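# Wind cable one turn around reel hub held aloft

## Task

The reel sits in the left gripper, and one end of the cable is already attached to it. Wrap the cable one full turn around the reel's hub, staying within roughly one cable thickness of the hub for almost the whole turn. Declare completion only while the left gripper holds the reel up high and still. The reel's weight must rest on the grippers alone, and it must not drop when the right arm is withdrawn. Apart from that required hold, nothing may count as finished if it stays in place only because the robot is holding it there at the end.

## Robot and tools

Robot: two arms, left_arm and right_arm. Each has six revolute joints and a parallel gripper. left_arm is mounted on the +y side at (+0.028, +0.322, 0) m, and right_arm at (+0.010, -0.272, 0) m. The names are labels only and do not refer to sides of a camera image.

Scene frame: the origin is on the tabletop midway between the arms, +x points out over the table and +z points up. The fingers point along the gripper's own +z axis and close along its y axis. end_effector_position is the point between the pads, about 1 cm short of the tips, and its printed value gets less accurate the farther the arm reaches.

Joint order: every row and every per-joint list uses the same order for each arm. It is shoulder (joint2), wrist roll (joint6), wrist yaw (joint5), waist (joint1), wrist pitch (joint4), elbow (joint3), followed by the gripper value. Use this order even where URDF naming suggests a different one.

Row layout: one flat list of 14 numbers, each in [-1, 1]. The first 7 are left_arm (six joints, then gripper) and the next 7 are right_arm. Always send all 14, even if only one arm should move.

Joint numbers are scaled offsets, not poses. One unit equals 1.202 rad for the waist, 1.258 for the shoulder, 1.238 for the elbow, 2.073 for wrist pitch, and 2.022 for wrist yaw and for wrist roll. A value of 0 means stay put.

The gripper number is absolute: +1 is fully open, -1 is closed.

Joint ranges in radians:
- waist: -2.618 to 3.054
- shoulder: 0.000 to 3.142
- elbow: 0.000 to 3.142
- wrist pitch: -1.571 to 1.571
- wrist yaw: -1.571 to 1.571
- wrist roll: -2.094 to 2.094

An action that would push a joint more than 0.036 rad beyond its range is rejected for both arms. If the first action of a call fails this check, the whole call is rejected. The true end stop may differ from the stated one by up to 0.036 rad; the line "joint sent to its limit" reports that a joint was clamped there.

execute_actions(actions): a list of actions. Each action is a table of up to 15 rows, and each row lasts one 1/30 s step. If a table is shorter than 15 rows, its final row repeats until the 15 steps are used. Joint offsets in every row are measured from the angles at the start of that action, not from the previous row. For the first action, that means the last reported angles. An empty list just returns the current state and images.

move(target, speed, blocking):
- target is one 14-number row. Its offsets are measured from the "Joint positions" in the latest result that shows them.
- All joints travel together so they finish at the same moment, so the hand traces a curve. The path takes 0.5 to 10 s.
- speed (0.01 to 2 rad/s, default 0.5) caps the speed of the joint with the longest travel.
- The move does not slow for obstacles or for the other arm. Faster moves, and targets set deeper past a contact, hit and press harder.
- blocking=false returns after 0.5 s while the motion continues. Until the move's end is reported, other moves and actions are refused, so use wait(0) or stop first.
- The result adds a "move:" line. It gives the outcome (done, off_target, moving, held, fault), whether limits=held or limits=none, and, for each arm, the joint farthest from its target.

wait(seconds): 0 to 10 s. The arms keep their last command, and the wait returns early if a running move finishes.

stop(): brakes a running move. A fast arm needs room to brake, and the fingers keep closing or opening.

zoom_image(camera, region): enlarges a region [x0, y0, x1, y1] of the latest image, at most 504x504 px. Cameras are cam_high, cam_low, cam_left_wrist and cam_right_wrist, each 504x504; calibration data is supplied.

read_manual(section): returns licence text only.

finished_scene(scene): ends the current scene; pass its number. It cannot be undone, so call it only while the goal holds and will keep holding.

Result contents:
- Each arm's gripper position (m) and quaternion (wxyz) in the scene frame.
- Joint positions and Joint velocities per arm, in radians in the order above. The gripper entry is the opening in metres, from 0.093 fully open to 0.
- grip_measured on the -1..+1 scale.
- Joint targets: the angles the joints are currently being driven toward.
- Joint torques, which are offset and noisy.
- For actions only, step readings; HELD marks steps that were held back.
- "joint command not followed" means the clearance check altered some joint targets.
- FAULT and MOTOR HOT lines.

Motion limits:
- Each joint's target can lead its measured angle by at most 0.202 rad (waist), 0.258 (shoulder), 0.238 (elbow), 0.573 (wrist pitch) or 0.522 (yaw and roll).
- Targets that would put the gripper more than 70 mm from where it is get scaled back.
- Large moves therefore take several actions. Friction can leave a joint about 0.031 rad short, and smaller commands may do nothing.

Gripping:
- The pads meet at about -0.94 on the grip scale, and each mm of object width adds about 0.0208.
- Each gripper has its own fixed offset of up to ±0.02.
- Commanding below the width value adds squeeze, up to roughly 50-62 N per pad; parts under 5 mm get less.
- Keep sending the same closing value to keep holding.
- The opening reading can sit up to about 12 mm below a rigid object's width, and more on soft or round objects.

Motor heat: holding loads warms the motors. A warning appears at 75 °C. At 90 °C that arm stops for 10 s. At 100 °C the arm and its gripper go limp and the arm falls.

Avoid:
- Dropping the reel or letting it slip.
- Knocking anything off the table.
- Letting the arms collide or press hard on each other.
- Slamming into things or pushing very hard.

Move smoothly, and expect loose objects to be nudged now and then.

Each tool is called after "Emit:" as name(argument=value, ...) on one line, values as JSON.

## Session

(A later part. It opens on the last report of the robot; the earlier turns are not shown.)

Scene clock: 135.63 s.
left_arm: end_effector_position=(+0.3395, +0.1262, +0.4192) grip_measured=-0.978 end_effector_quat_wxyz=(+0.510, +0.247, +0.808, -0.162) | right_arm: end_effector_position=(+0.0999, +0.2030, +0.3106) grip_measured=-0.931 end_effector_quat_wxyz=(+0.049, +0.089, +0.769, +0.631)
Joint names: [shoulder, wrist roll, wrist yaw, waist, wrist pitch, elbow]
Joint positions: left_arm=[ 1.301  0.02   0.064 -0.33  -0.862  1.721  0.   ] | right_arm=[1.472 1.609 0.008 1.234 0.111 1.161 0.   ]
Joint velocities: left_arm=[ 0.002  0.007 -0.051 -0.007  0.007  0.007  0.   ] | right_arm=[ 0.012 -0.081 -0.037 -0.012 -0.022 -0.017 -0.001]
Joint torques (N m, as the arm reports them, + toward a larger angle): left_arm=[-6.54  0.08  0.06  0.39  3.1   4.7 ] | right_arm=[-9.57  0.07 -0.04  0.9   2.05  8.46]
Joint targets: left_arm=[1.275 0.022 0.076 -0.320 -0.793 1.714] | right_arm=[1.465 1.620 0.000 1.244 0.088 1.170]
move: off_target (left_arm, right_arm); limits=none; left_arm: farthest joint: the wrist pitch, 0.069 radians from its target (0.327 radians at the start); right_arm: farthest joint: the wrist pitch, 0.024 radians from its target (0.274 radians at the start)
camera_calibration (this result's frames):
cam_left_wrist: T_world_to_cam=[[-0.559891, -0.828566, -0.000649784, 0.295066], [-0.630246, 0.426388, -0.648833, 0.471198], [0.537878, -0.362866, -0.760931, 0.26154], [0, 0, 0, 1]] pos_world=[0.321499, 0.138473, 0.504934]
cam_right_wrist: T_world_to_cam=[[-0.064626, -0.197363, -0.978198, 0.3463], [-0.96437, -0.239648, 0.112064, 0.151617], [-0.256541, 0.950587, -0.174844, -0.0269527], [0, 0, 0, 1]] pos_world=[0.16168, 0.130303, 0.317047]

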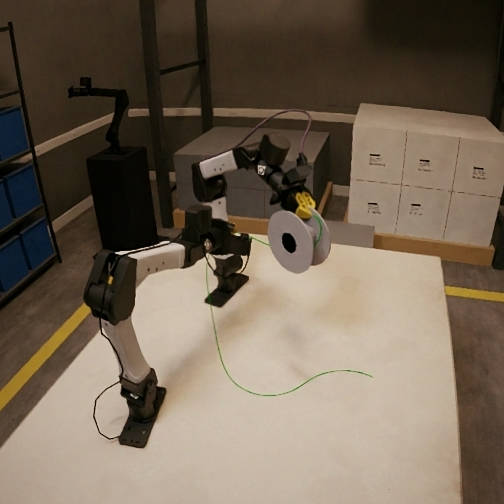

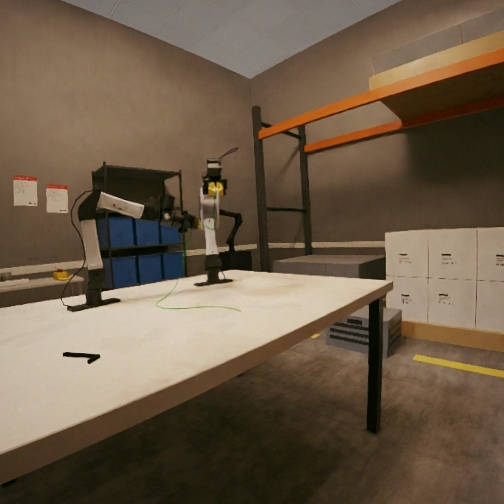

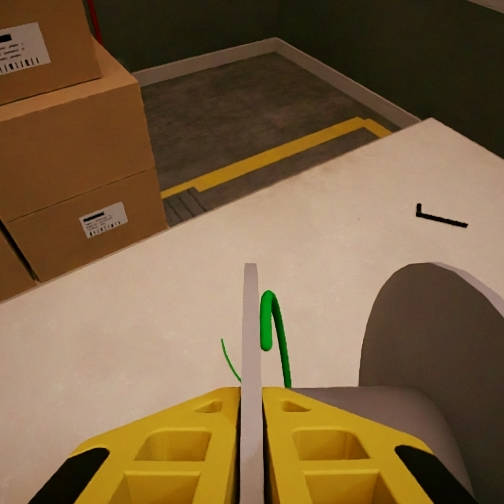

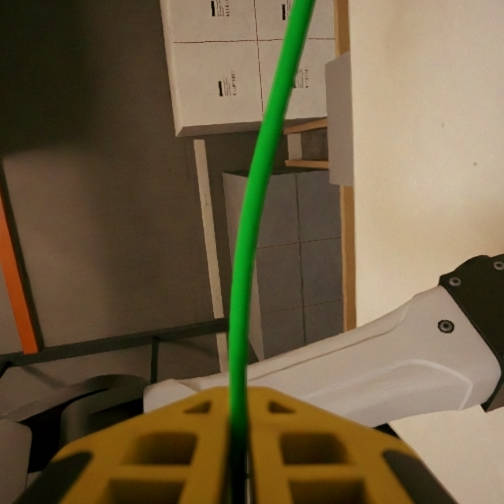

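Emit:
move(target=[-0.133,0.001,0.006,0.008,0.143,-0.308,-1, -0.173,0.218,-0.004,-0.021,-0.158,0.083,-0.94], speed=0.3)

Emit:
zoom_image(camera="cam_high", region=[170,130,370,330])

Emit:
zoom_image(camera="cam_low", region=[150,150,270,270])

Scene clock: 159.57 s.
left_arm: end_effector_position=(+0.3348, +0.1290, +0.3547) grip_measured=-0.978 end_effector_quat_wxyz=(+0.508, +0.248, +0.809, -0.161) | right_arm: end_effector_position=(+0.0947, +0.1420, +0.3766) grip_measured=-0.931 end_effector_quat_wxyz=(-0.082, +0.256, +0.730, +0.629)
Joint names: [shoulder, wrist roll, wrist yaw, waist, wrist pitch, elbow]
Joint positions: left_arm=[ 1.159  0.02   0.064 -0.33  -0.634  1.345  0.   ] | right_arm=[ 1.26   2.039  0.008  1.219 -0.193  1.257  0.   ]
Joint velocities: left_arm=[ 0.002 -0.022  0.022  0.002 -0.095  0.017  0.   ] | right_arm=[-0.007 -0.037  0.037 -0.002  0.037 -0.002  0.001]
Joint torques (N m, as the arm reports them, + toward a larger angle): left_arm=[-5.91  0.09  0.05  0.4   3.18  5.52] | right_arm=[-6.73  0.09 -0.02 -1.01  2.01  8.18]
Joint targets: left_arm=[1.134 0.022 0.076 -0.320 -0.566 1.340] | right_arm=[1.254 2.050 0.000 1.209 -0.216 1.264]
move: off_target (left_arm, right_arm); limits=none; left_arm: farthest joint: the wrist pitch, 0.069 radians from its target (0.296 radians at the start); right_arm: farthest joint: the wrist pitch, 0.023 radians from its target (0.327 radians at the start)
camera_calibration (this result's frames):
cam_left_wrist: T_world_to_cam=[[-0.559893, -0.828565, -0.000255659, 0.294555], [-0.633855, 0.428519, -0.643894, 0.424421], [0.533617, -0.36035, -0.765115, 0.218585], [0, 0, 0, 1]] pos_world=[0.3173, 0.140953, 0.4406]
cam_right_wrist: T_world_to_cam=[[-0.468372, -0.0893916, -0.878998, 0.384073], [-0.86167, -0.173726, 0.476807, -0.0318258], [-0.195328, 0.980728, 0.00434264, -0.0363326], [0, 0, 0, 1]] pos_world=[0.145369, 0.0644363, 0.352932]

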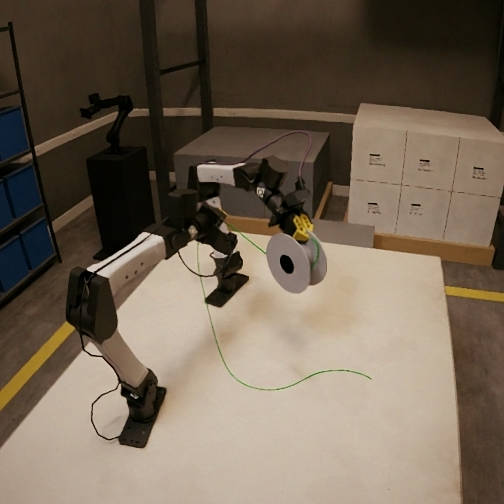

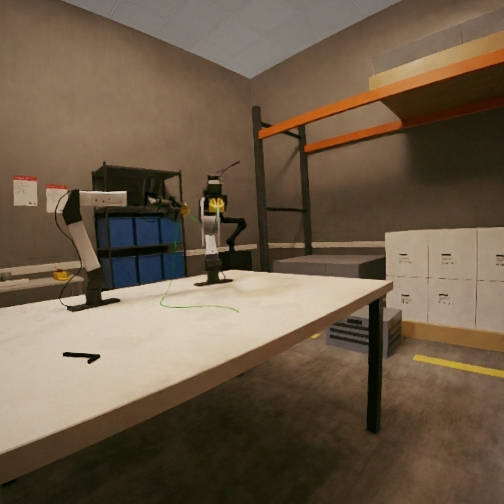

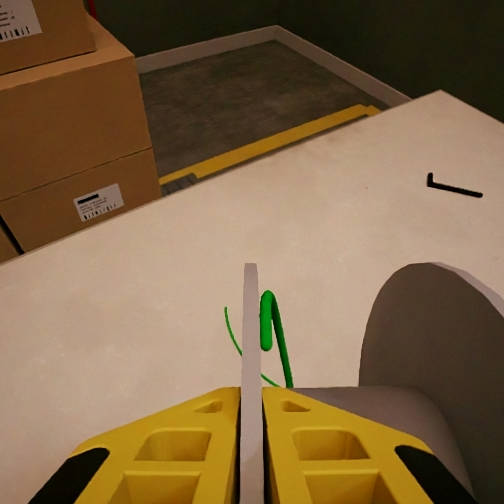

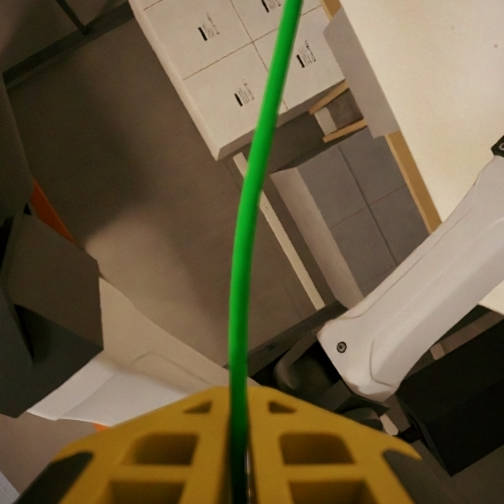

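Region (170, 130, 370, 330) of cam_high's 504x504 image, scaled by 2.520, with more detail than that image has.

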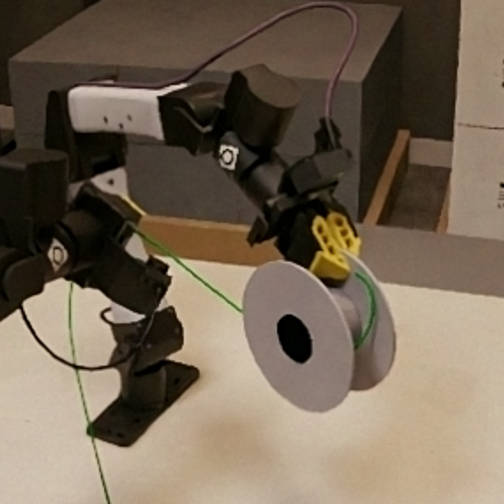

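Region (150, 150, 270, 270) of cam_low's 504x504 image, scaled by 4.200, with more detail than that image has.

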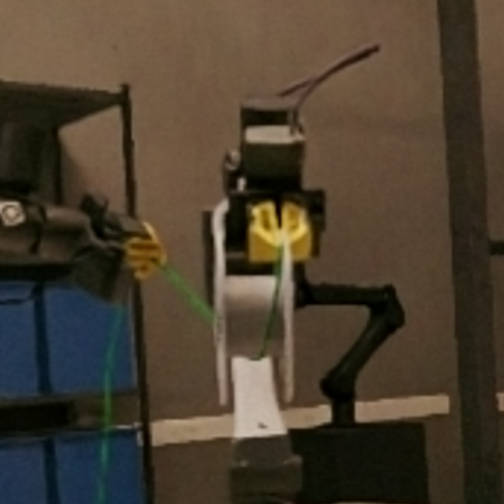

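Emit:
move(target=[-0.02,0.001,0.006,0.008,0.033,-0.004,-1, -0.072,0.005,-0.004,-0.149,0.021,0.056,-0.94], speed=0.2)

Emit:
zoom_image(camera="cam_high", region=[190,140,350,300])

Emit:
zoom_image(camera="cam_low", region=[160,160,260,260])

Scene clock: 173.00 s.
left_arm: end_effector_position=(+0.3349, +0.1286, +0.3552) grip_measured=-0.978 end_effector_quat_wxyz=(+0.508, +0.248, +0.809, -0.162) | right_arm: end_effector_position=(+0.1540, +0.0970, +0.4476) grip_measured=-0.931 end_effector_quat_wxyz=(-0.032, +0.292, +0.649, +0.702)
Joint names: [shoulder, wrist roll, wrist yaw, waist, wrist pitch, elbow]
Joint positions: left_arm=[ 1.159  0.02   0.066 -0.33  -0.632  1.345  0.   ] | right_arm=[ 1.179  2.04   0.008  1.049 -0.152  1.318  0.   ]
Joint velocities: left_arm=[ 0.007 -0.007 -0.007  0.012  0.051  0.012  0.   ] | right_arm=[-0.007 -0.051  0.037  0.002  0.022 -0.007  0.   ]
Joint torques (N m, as the arm reports them, + toward a larger angle): left_arm=[-5.95  0.08  0.03  0.42  3.13  5.5 ] | right_arm=[-5.75  0.05 -0.05 -1.1   2.33  7.91]
Joint targets: left_arm=[1.134 0.022 0.076 -0.320 -0.566 1.340] | right_arm=[1.170 2.050 0.000 1.040 -0.150 1.326]
move: off_target (left_arm); limits=none; left_arm: farthest joint: the wrist pitch, 0.066 radians from its target (0.068 radians at the start); right_arm: farthest joint: the waist, 0.009 radians from its target (0.180 radians at the start)
camera_calibration (this result's frames):
cam_left_wrist: T_world_to_cam=[[-0.561033, -0.827793, 0.000262247, 0.294412], [-0.632211, 0.428273, -0.645671, 0.425043], [0.53437, -0.362408, -0.763616, 0.218298], [0, 0, 0, 1]] pos_world=[0.317239, 0.140791, 0.441057]
cam_right_wrist: T_world_to_cam=[[-0.418268, 0.14417, -0.896809, 0.447854], [-0.907752, -0.101369, 0.407075, 0.00886183], [-0.0322206, 0.984347, 0.17327, -0.0820167], [0, 0, 0, 1]] pos_world=[0.192725, 0.0170639, 0.412243]

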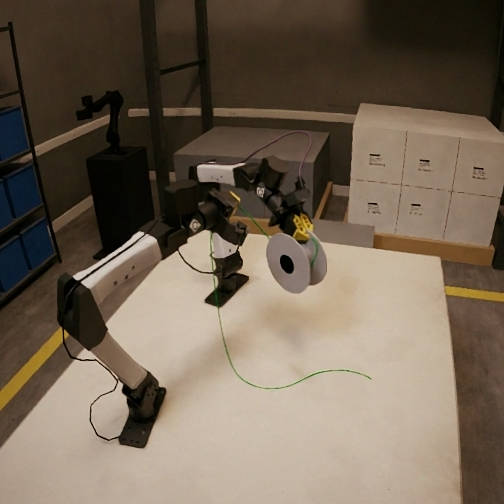

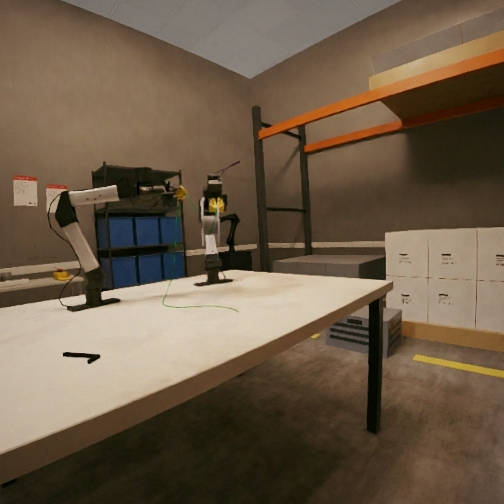

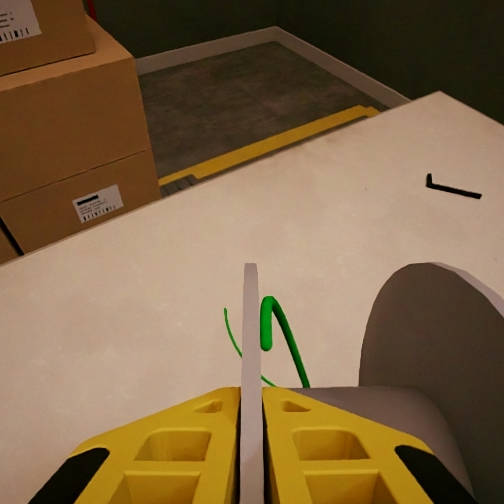

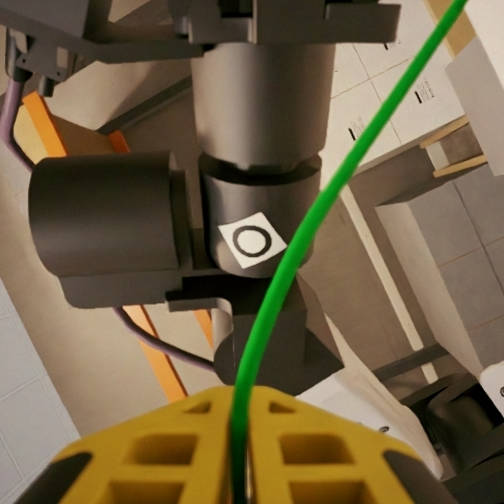

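Region (190, 140, 350, 300) of cam_high's 504x504 image, scaled by 3.150, with more detail than that image has.

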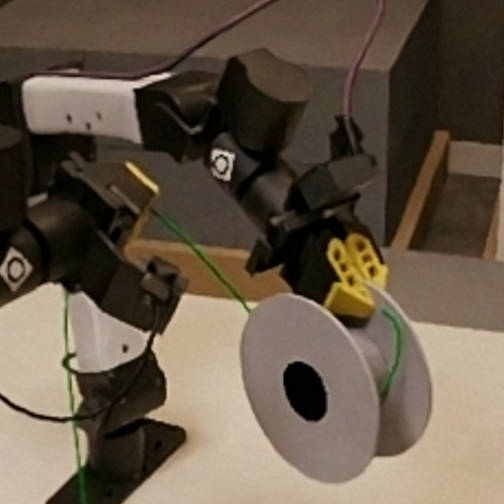

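Region (160, 160, 260, 260) of cam_low's 504x504 image, scaled by 5.040, with more detail than that image has.

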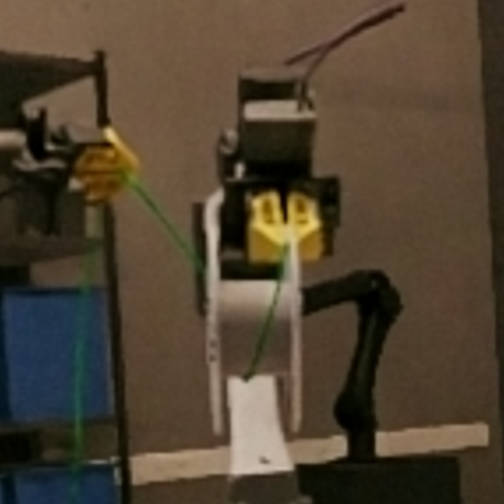

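Emit:
move(target=[-0.02,0.001,0.005,0.008,0.032,-0.004,-1, -0.03,0.005,-0.004,-0.19,0.012,-0.02,-0.94], speed=0.2)

Emit:
zoom_image(camera="cam_high", region=[200,150,350,300])

Emit:
zoom_image(camera="cam_low", region=[160,160,260,260])

Scene clock: 179.20 s.
left_arm: end_effector_position=(+0.3353, +0.1284, +0.3562) grip_measured=-0.978 end_effector_quat_wxyz=(+0.510, +0.248, +0.807, -0.163) | right_arm: end_effector_position=(+0.2260, +0.0510, +0.4574) grip_measured=-0.931 end_effector_quat_wxyz=(+0.044, +0.355, +0.603, +0.713)
Joint names: [shoulder, wrist roll, wrist yaw, waist, wrist pitch, elbow]
Joint positions: left_arm=[ 1.159  0.02   0.066 -0.33  -0.627  1.345  0.   ] | right_arm=[ 1.155  2.041  0.008  0.832 -0.135  1.311  0.   ]
Joint velocities: left_arm=[-0.002 -0.022 -0.037 -0.017 -0.051 -0.002  0.   ] | right_arm=[-0.012  0.022  0.007  0.017  0.051 -0.017 -0.   ]
Joint torques (N m, as the arm reports them, + toward a larger angle): left_arm=[-5.99  0.08  0.02  0.38  3.06  5.48] | right_arm=[-5.78  0.06 -0.06 -1.03  2.39  6.02]
Joint targets: left_arm=[1.134 0.022 0.075 -0.320 -0.565 1.340] | right_arm=[1.141 2.050 0.000 0.821 -0.127 1.293]
move: off_target (left_arm); limits=none; left_arm: farthest joint: the wrist pitch, 0.062 radians from its target (0.066 radians at the start); right_arm: farthest joint: the elbow, 0.017 radians from its target (0.024 radians at the start)
camera_calibration (this result's frames):
cam_left_wrist: T_world_to_cam=[[-0.561319, -0.8276, 0.000140417, 0.294491], [-0.629566, 0.426892, -0.649161, 0.426586], [0.537185, -0.364475, -0.760651, 0.217023], [0, 0, 0, 1]] pos_world=[0.317286, 0.140713, 0.44196]
cam_right_wrist: T_world_to_cam=[[-0.361119, 0.256603, -0.89652, 0.474537], [-0.91555, 0.0850145, 0.393117, 0.0641768], [0.177092, 0.962771, 0.204233, -0.0964616], [0, 0, 0, 1]] pos_world=[0.247204, -0.0343533, 0.419904]

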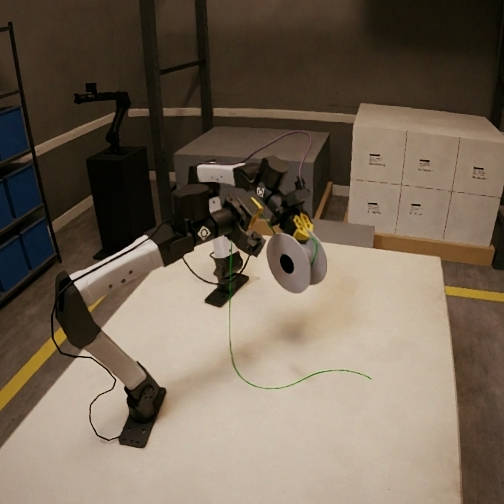

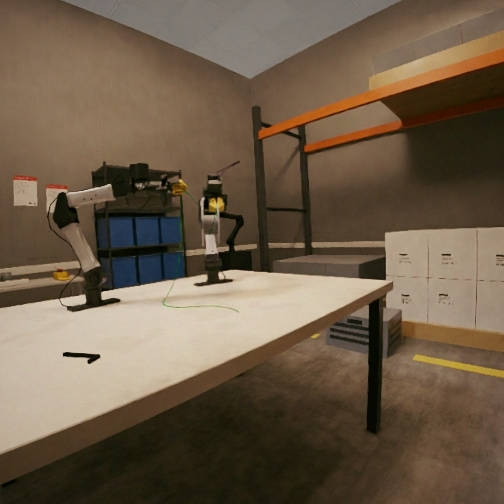

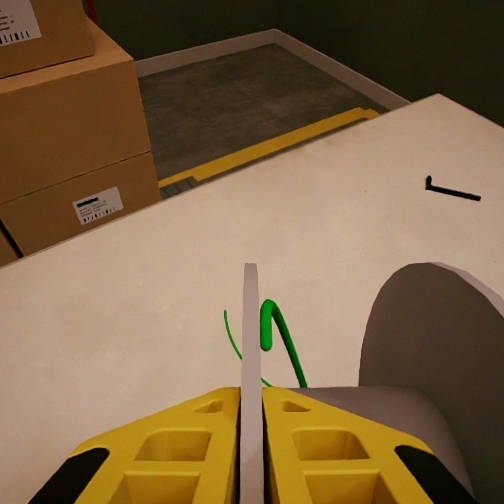

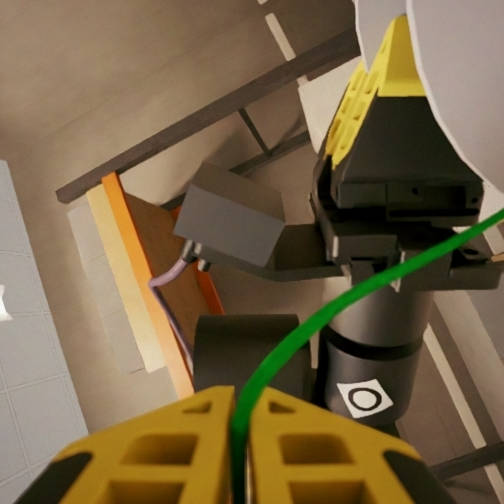

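Region (200, 150, 350, 300) of cam_high's 504x504 image, scaled by 3.360, with more detail than that image has.

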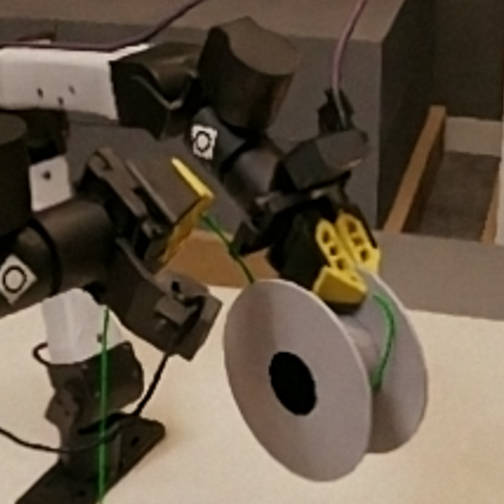

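Region (160, 160, 260, 260) of cam_low's 504x504 image, scaled by 5.040, with more detail than that image has.

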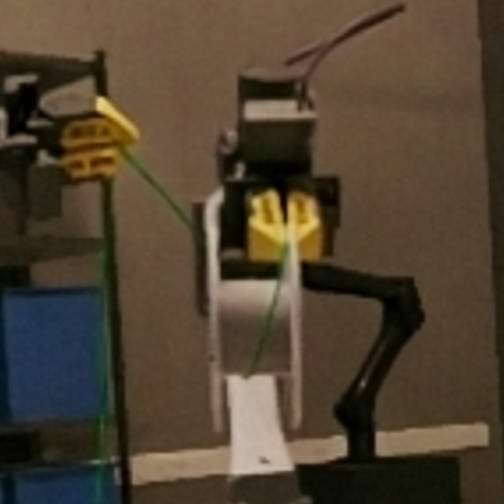

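Emit:
move(target=[-0.02,0.001,0.005,0.008,0.03,-0.004,-1, 0.106,0.005,-0.215,-0.368,0.048,-0.027,-0.94], speed=0.25)

Emit:
zoom_image(camera="cam_high", region=[210,160,360,310])

Emit:
zoom_image(camera="cam_low", region=[160,160,260,260])

Scene clock: 190.93 s.
left_arm: end_effector_position=(+0.3360, +0.1261, +0.3603) grip_measured=-0.978 end_effector_quat_wxyz=(+0.517, +0.249, +0.802, -0.168) | right_arm: end_effector_position=(+0.3234, +0.0084, +0.4228) grip_measured=-0.931 end_effector_quat_wxyz=(+0.032, +0.363, +0.618, +0.697)
Joint names: [shoulder, wrist roll, wrist yaw, waist, wrist pitch, elbow]
Joint positions: left_arm=[ 1.159  0.02   0.075 -0.33  -0.609  1.345  0.   ] | right_arm=[ 1.278  2.043 -0.435  0.407 -0.045  1.292  0.   ]
Joint velocities: left_arm=[-0.007  0.022 -0.066 -0.007 -0.037 -0.007  0.   ] | right_arm=[ 0.002  0.007 -0.007 -0.017  0.051 -0.007 -0.   ]
Joint torques (N m, as the arm reports them, + toward a larger angle): left_arm=[-6.    0.08 -0.06  0.38  2.87  5.54] | right_arm=[-5.19  0.07  0.11 -1.79  2.34  6.43]
Joint targets: left_arm=[1.134 0.022 0.076 -0.320 -0.565 1.340] | right_arm=[1.288 2.051 -0.427 0.390 -0.035 1.277]
move: off_target (left_arm); limits=none; left_arm: farthest joint: the wrist pitch, 0.044 radians from its target (0.062 radians at the start); right_arm: farthest joint: the waist, 0.018 radians from its target (0.442 radians at the start)
camera_calibration (this result's frames):
cam_left_wrist: T_world_to_cam=[[-0.568485, -0.822688, 0.00290349, 0.293794], [-0.616869, 0.423922, -0.663146, 0.431784], [0.544331, -0.37878, -0.748485, 0.213937], [0, 0, 0, 1]] pos_world=[0.316919, 0.139693, 0.445611]
cam_right_wrist: T_world_to_cam=[[-0.400489, 0.220418, -0.889395, 0.499676], [-0.901118, 0.0812229, 0.425897, 0.152056], [0.166115, 0.972018, 0.166094, -0.0460917], [0, 0, 0, 1]] pos_world=[0.344791, -0.0776862, 0.387305]

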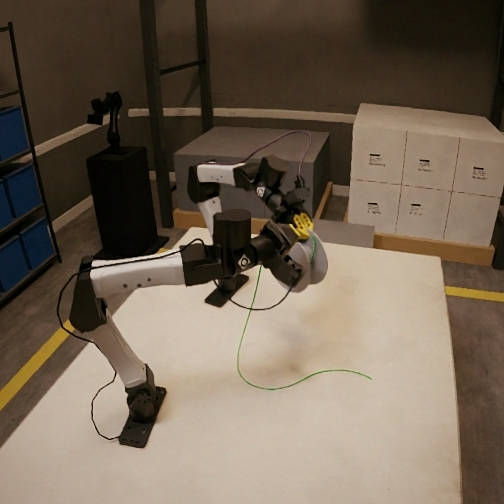

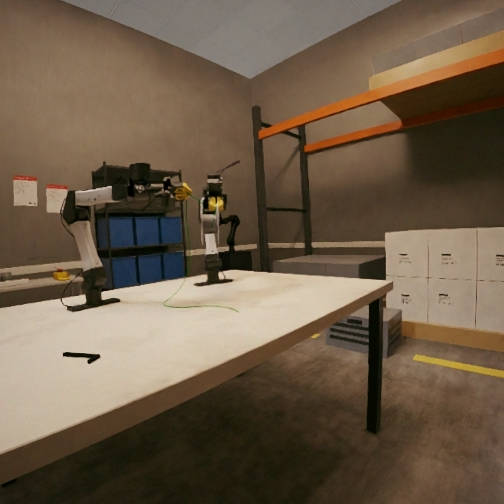

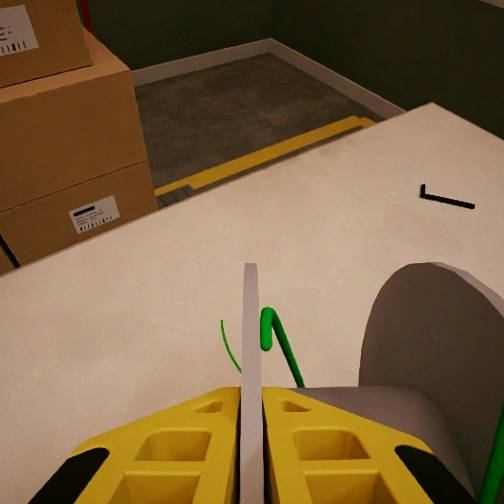

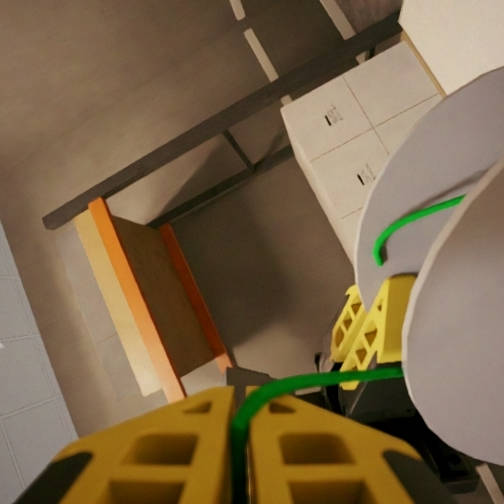

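Region (210, 160, 360, 310) of cam_high's 504x504 image, scaled by 3.360, with more detail than that image has.

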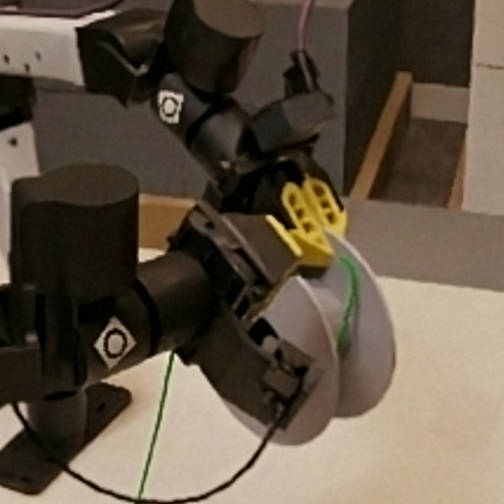

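Region (160, 160, 260, 260) of cam_low's 504x504 image, scaled by 5.040, with more detail than that image has.

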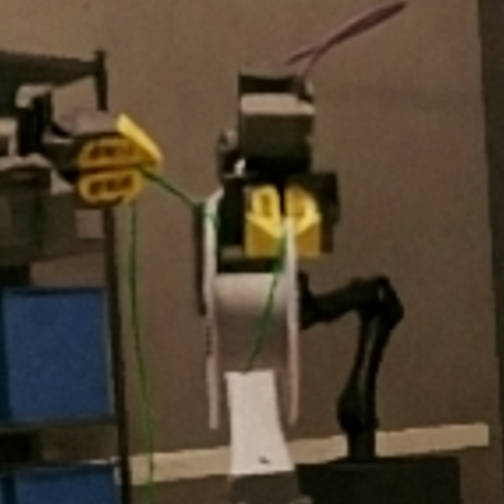

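Emit:
move(target=[-0.02,0.001,0.0,0.008,0.021,-0.004,-1, 0.126,0.004,0.004,-0.051,0.153,-0.118,-0.95], speed=0.2)

Emit:
zoom_image(camera="cam_high", region=[220,170,370,320])

Emit:
zoom_image(camera="cam_low", region=[160,160,260,260])

Scene clock: 210.13 s.
left_arm: end_effector_position=(+0.3349, +0.1265, +0.3578) grip_measured=-0.978 end_effector_quat_wxyz=(+0.512, +0.250, +0.805, -0.168) | right_arm: end_effector_position=(+0.3736, +0.0169, +0.3732) grip_measured=-0.940 end_effector_quat_wxyz=(+0.051, +0.361, +0.604, +0.709)
Joint names: [shoulder, wrist roll, wrist yaw, waist, wrist pitch, elbow]
Joint positions: left_arm=[ 1.159  0.02   0.077 -0.33  -0.62   1.345  0.   ] | right_arm=[ 1.421  2.043 -0.447  0.361  0.27   1.164  0.   ]
Joint velocities: left_arm=[-0.007 -0.037  0.022 -0.002 -0.037 -0.017  0.   ] | right_arm=[-0.007 -0.037 -0.066  0.002 -0.007  0.002 -0.001]
Joint torques (N m, as the arm reports them, + toward a larger angle): left_arm=[-5.95  0.08 -0.09  0.4   3.    5.5 ] | right_arm=[-6.64  0.06  0.21 -1.55  2.22  6.6 ]
Joint targets: left_arm=[1.134 0.022 0.076 -0.320 -0.565 1.340] | right_arm=[1.436 2.051 -0.427 0.346 0.272 1.146]
move: off_target (left_arm); limits=none; left_arm: farthest joint: the wrist pitch, 0.055 radians from its target (0.043 radians at the start); right_arm: farthest joint: the wrist yaw, 0.020 radians from its target (0.009 radians at the start)
camera_calibration (this result's frames):
cam_left_wrist: T_world_to_cam=[[-0.569306, -0.822115, 0.00419827, 0.293266], [-0.623078, 0.428132, -0.654582, 0.427741], [0.536344, -0.375273, -0.75598, 0.21773], [0, 0, 0, 1]] pos_world=[0.316695, 0.139677, 0.44336]
cam_right_wrist: T_world_to_cam=[[-0.359184, 0.253378, -0.898213, 0.461053], [-0.913089, 0.10364, 0.394369, 0.233627], [0.193015, 0.9618, 0.194131, -0.0747239], [0, 0, 0, 1]] pos_world=[0.393348, -0.0691644, 0.336495]

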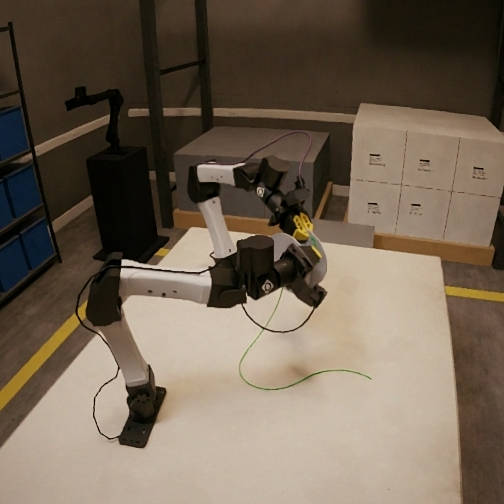

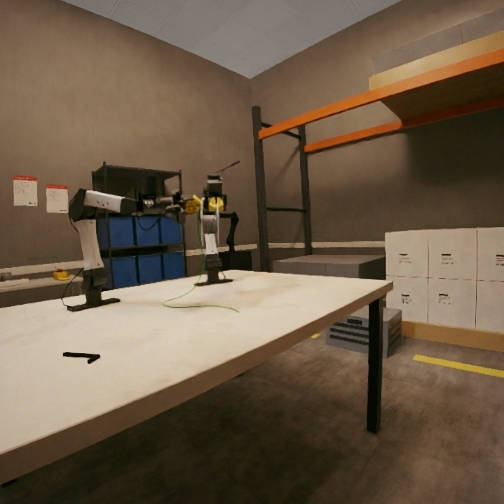

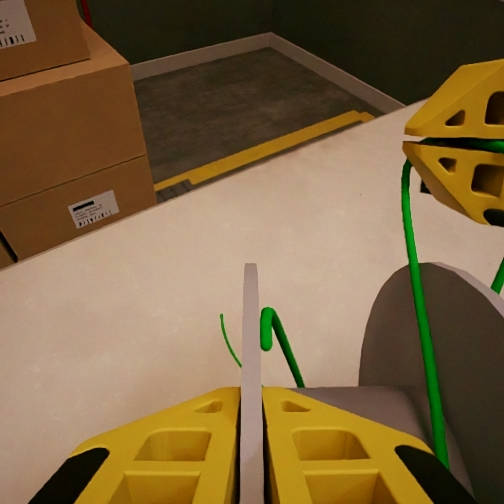

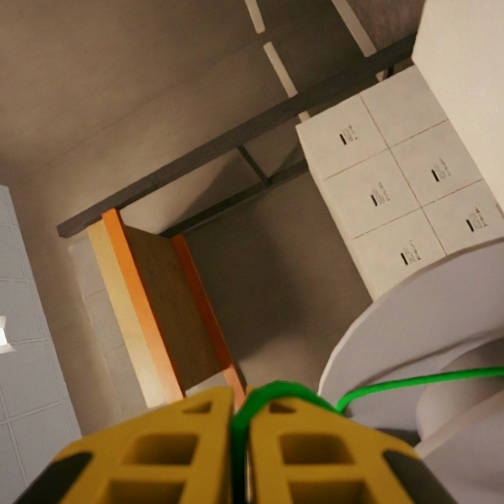

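Region (220, 170, 370, 320) of cam_high's 504x504 image, scaled by 3.360, with more detail than that image has.

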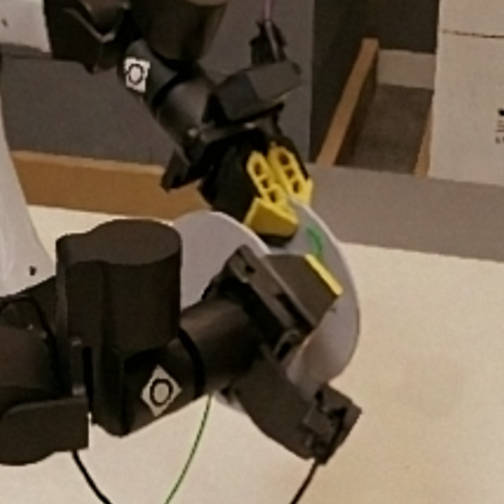

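Region (160, 160, 260, 260) of cam_low's 504x504 image, scaled by 5.040, with more detail than that image has.

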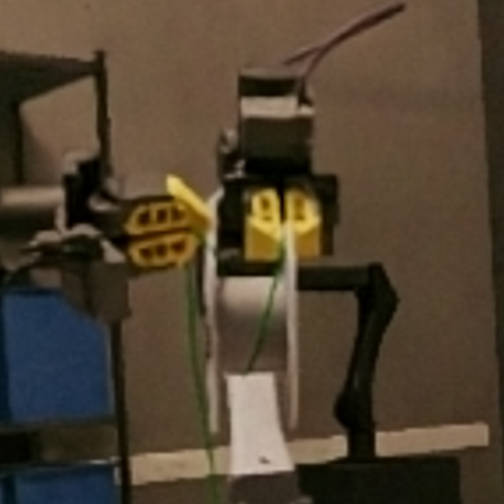

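Emit:
move(target=[-0.02,0.001,0.0,0.008,0.027,-0.004,-1, 0.11,-0.516,-0.229,-0.134,0.015,0.072,-0.95], speed=0.5)

Emit:
zoom_image(camera="cam_low", region=[160,160,260,260])

Scene clock: 226.77 s.
left_arm: end_effector_position=(+0.3365, +0.1256, +0.3619) grip_measured=-0.978 end_effector_quat_wxyz=(+0.519, +0.249, +0.800, -0.169) | right_arm: end_effector_position=(+0.3679, +0.0144, +0.3629) grip_measured=-0.940 end_effector_quat_wxyz=(+0.284, -0.105, +0.699, +0.647)
Joint names: [shoulder, wrist roll, wrist yaw, waist, wrist pitch, elbow]
Joint positions: left_arm=[ 1.159  0.02   0.077 -0.33  -0.602  1.345  0.   ] | right_arm=[ 1.539  1.008 -0.931  0.223  0.296  1.242  0.   ]
Joint velocities: left_arm=[ 0.012  0.007 -0.066 -0.017 -0.037 -0.017  0.   ] | right_arm=[-0.007  0.007  0.007 -0.007  0.007 -0.002 -0.   ]
Joint torques (N m, as the arm reports them, + toward a larger angle): left_arm=[-5.96  0.09 -0.07  0.37  2.8   5.56] | right_arm=[-7.39 -0.13  0.25 -2.32  2.03  8.31]
Joint targets: left_arm=[1.134 0.022 0.077 -0.320 -0.564 1.340] | right_arm=[1.559 0.999 -0.910 0.200 0.301 1.253]
move: off_target (left_arm, right_arm); limits=none; left_arm: farthest joint: the wrist pitch, 0.038 radians from its target (0.056 radians at the start); right_arm: farthest joint: the waist, 0.023 radians from its target (0.161 radians at the start)
camera_calibration (this result's frames):
cam_left_wrist: T_world_to_cam=[[-0.569362, -0.822082, 0.0028488, 0.293886], [-0.61243, 0.421843, -0.668564, 0.434111], [0.548413, -0.3824, -0.743649, 0.211998], [0, 0, 0, 1]] pos_world=[0.316928, 0.13954, 0.447046]
cam_right_wrist: T_world_to_cam=[[0.521872, -0.150643, -0.839617, 0.110875], [-0.845612, -0.220829, -0.485978, 0.532054], [-0.112202, 0.963608, -0.24263, 0.201534], [0, 0, 0, 1]] pos_world=[0.414661, -0.0600044, 0.400558]

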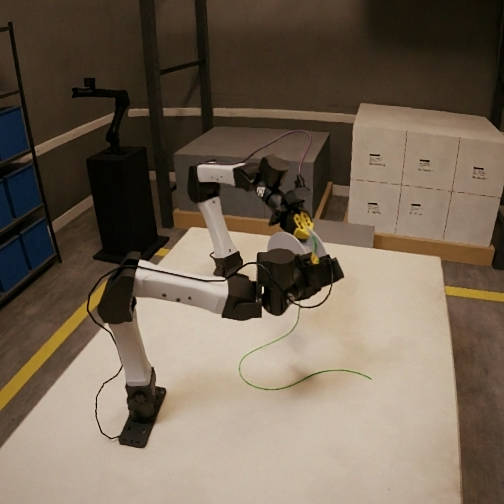

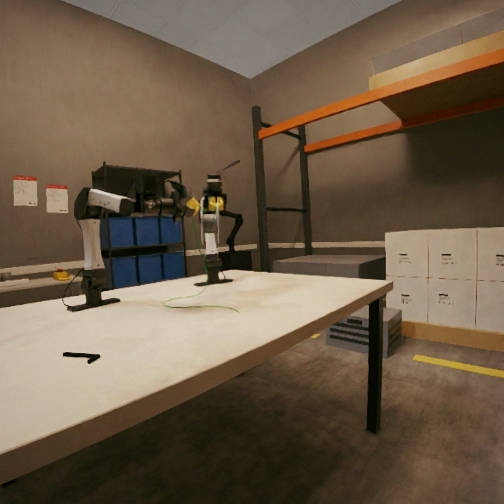

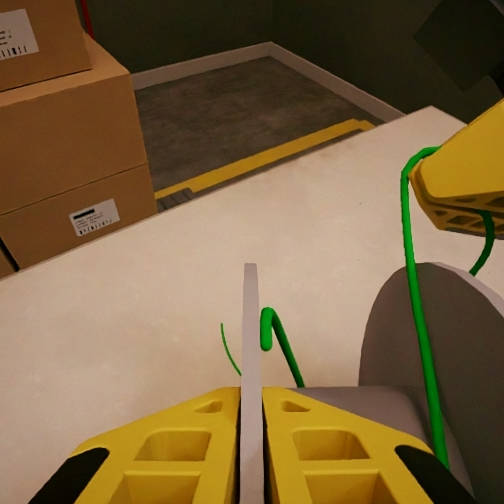

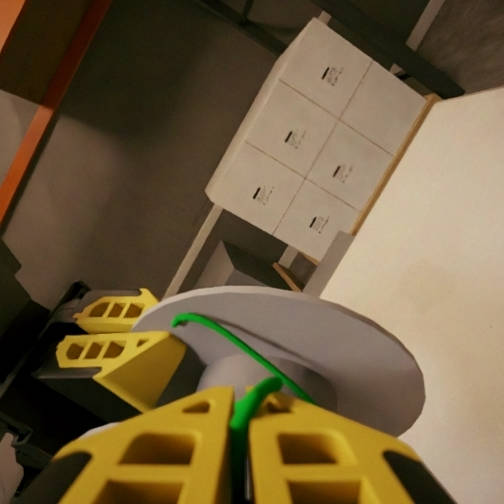

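Region (160, 160, 260, 260) of cam_low's 504x504 image, scaled by 5.040, with more detail than that image has.

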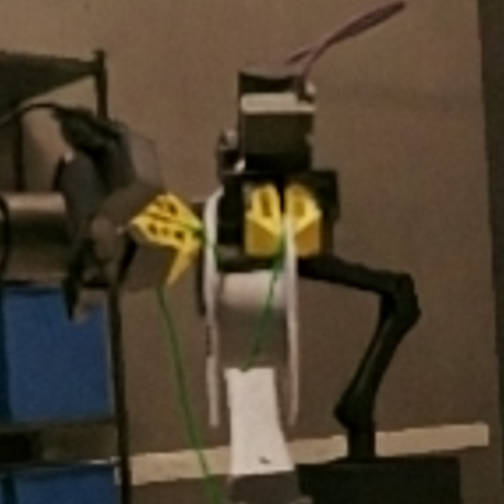

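Emit:
move(target=[-0.02,0.001,0.0,0.008,0.018,-0.004,-1, 0.016,-0.80,0.01,-0.019,0.002,0.009,-0.95], speed=0.7)

Emit:
zoom_image(camera="cam_low", region=[160,160,260,260])

Scene clock: 233.93 s.
left_arm: end_effector_position=(+0.3350, +0.1264, +0.3581) grip_measured=-0.978 end_effector_quat_wxyz=(+0.512, +0.250, +0.804, -0.168) | right_arm: end_effector_position=(+0.3713, +0.0104, +0.3630) grip_measured=-0.941 end_effector_quat_wxyz=(+0.665, -0.574, +0.414, +0.240)
Joint names: [shoulder, wrist roll, wrist yaw, waist, wrist pitch, elbow]
Joint positions: left_arm=[ 1.159  0.02   0.077 -0.33  -0.619  1.345  0.   ] | right_arm=[ 1.539 -0.6   -0.929  0.212  0.297  1.242  0.   ]
Joint velocities: left_arm=[ 0.002 -0.022 -0.022  0.007  0.037 -0.002  0.   ] | right_arm=[ 0.002  0.007 -0.037 -0.012  0.022  0.002  0.   ]
Joint torques (N m, as the arm reports them, + toward a larger angle): left_arm=[-5.92  0.09 -0.08  0.44  2.99  5.53] | right_arm=[-7.39  0.02  0.21 -1.39  1.92  8.29]
Joint targets: left_arm=[1.134 0.022 0.077 -0.320 -0.565 1.340] | right_arm=[1.559 -0.610 -0.911 0.199 0.300 1.253]
move: off_target (left_arm); limits=none; left_arm: farthest joint: the wrist pitch, 0.054 radians from its target (0.037 radians at the start); right_arm: farthest joint: the shoulder, 0.020 radians from its target (0.020 radians at the start)
camera_calibration (this result's frames):
cam_left_wrist: T_world_to_cam=[[-0.569311, -0.822112, 0.00408816, 0.293316], [-0.622217, 0.427623, -0.655732, 0.428265], [0.537337, -0.375859, -0.754983, 0.217267], [0, 0, 0, 1]] pos_world=[0.316716, 0.139665, 0.44366]
cam_right_wrist: T_world_to_cam=[[0.785396, -0.232864, 0.573523, -0.501421], [0.374784, -0.558506, -0.740005, 0.176694], [0.492636, 0.796144, -0.351375, 0.0223783], [0, 0, 0, 1]] pos_world=[0.316567, -0.0358942, 0.426194]

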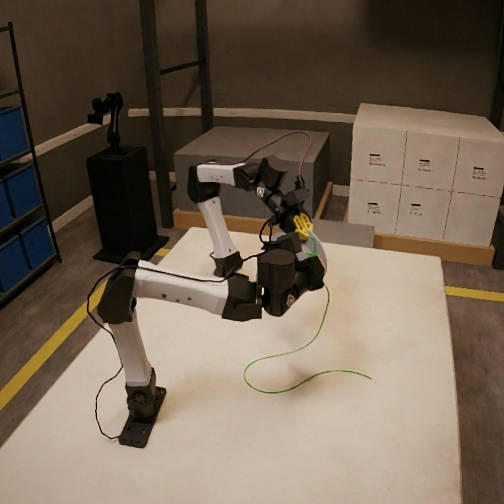

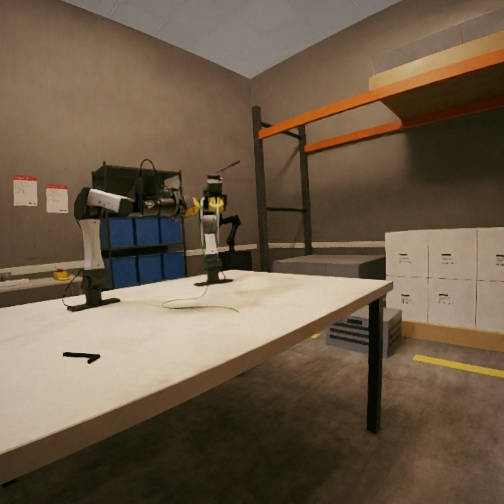

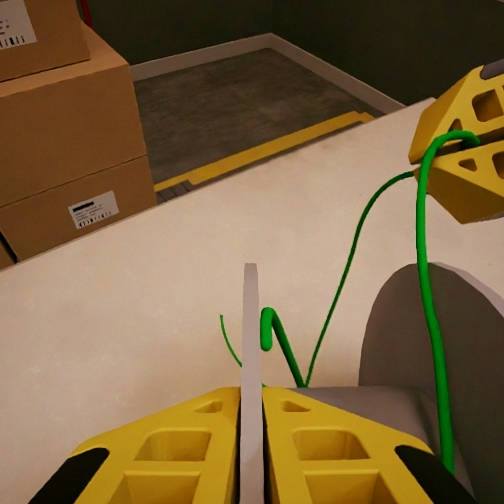

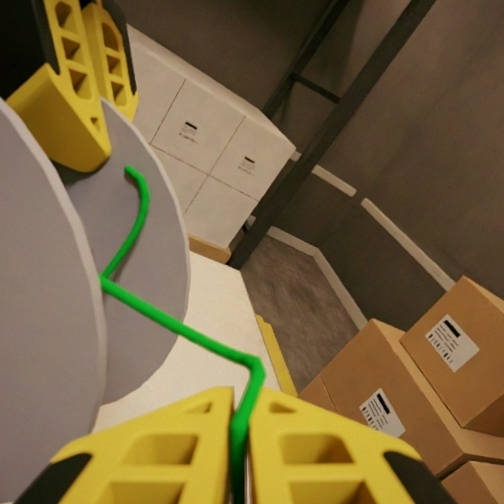

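Region (160, 160, 260, 260) of cam_low's 504x504 image, scaled by 5.040, with more detail than that image has.

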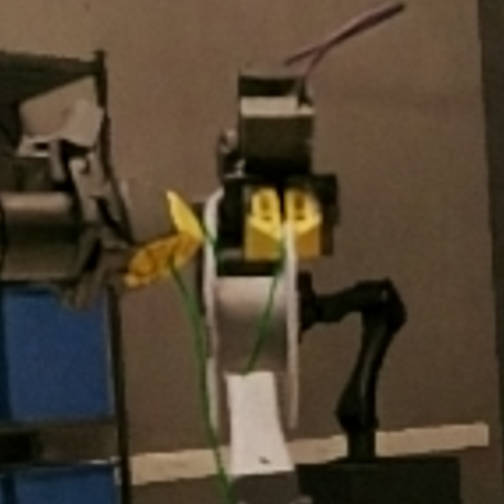

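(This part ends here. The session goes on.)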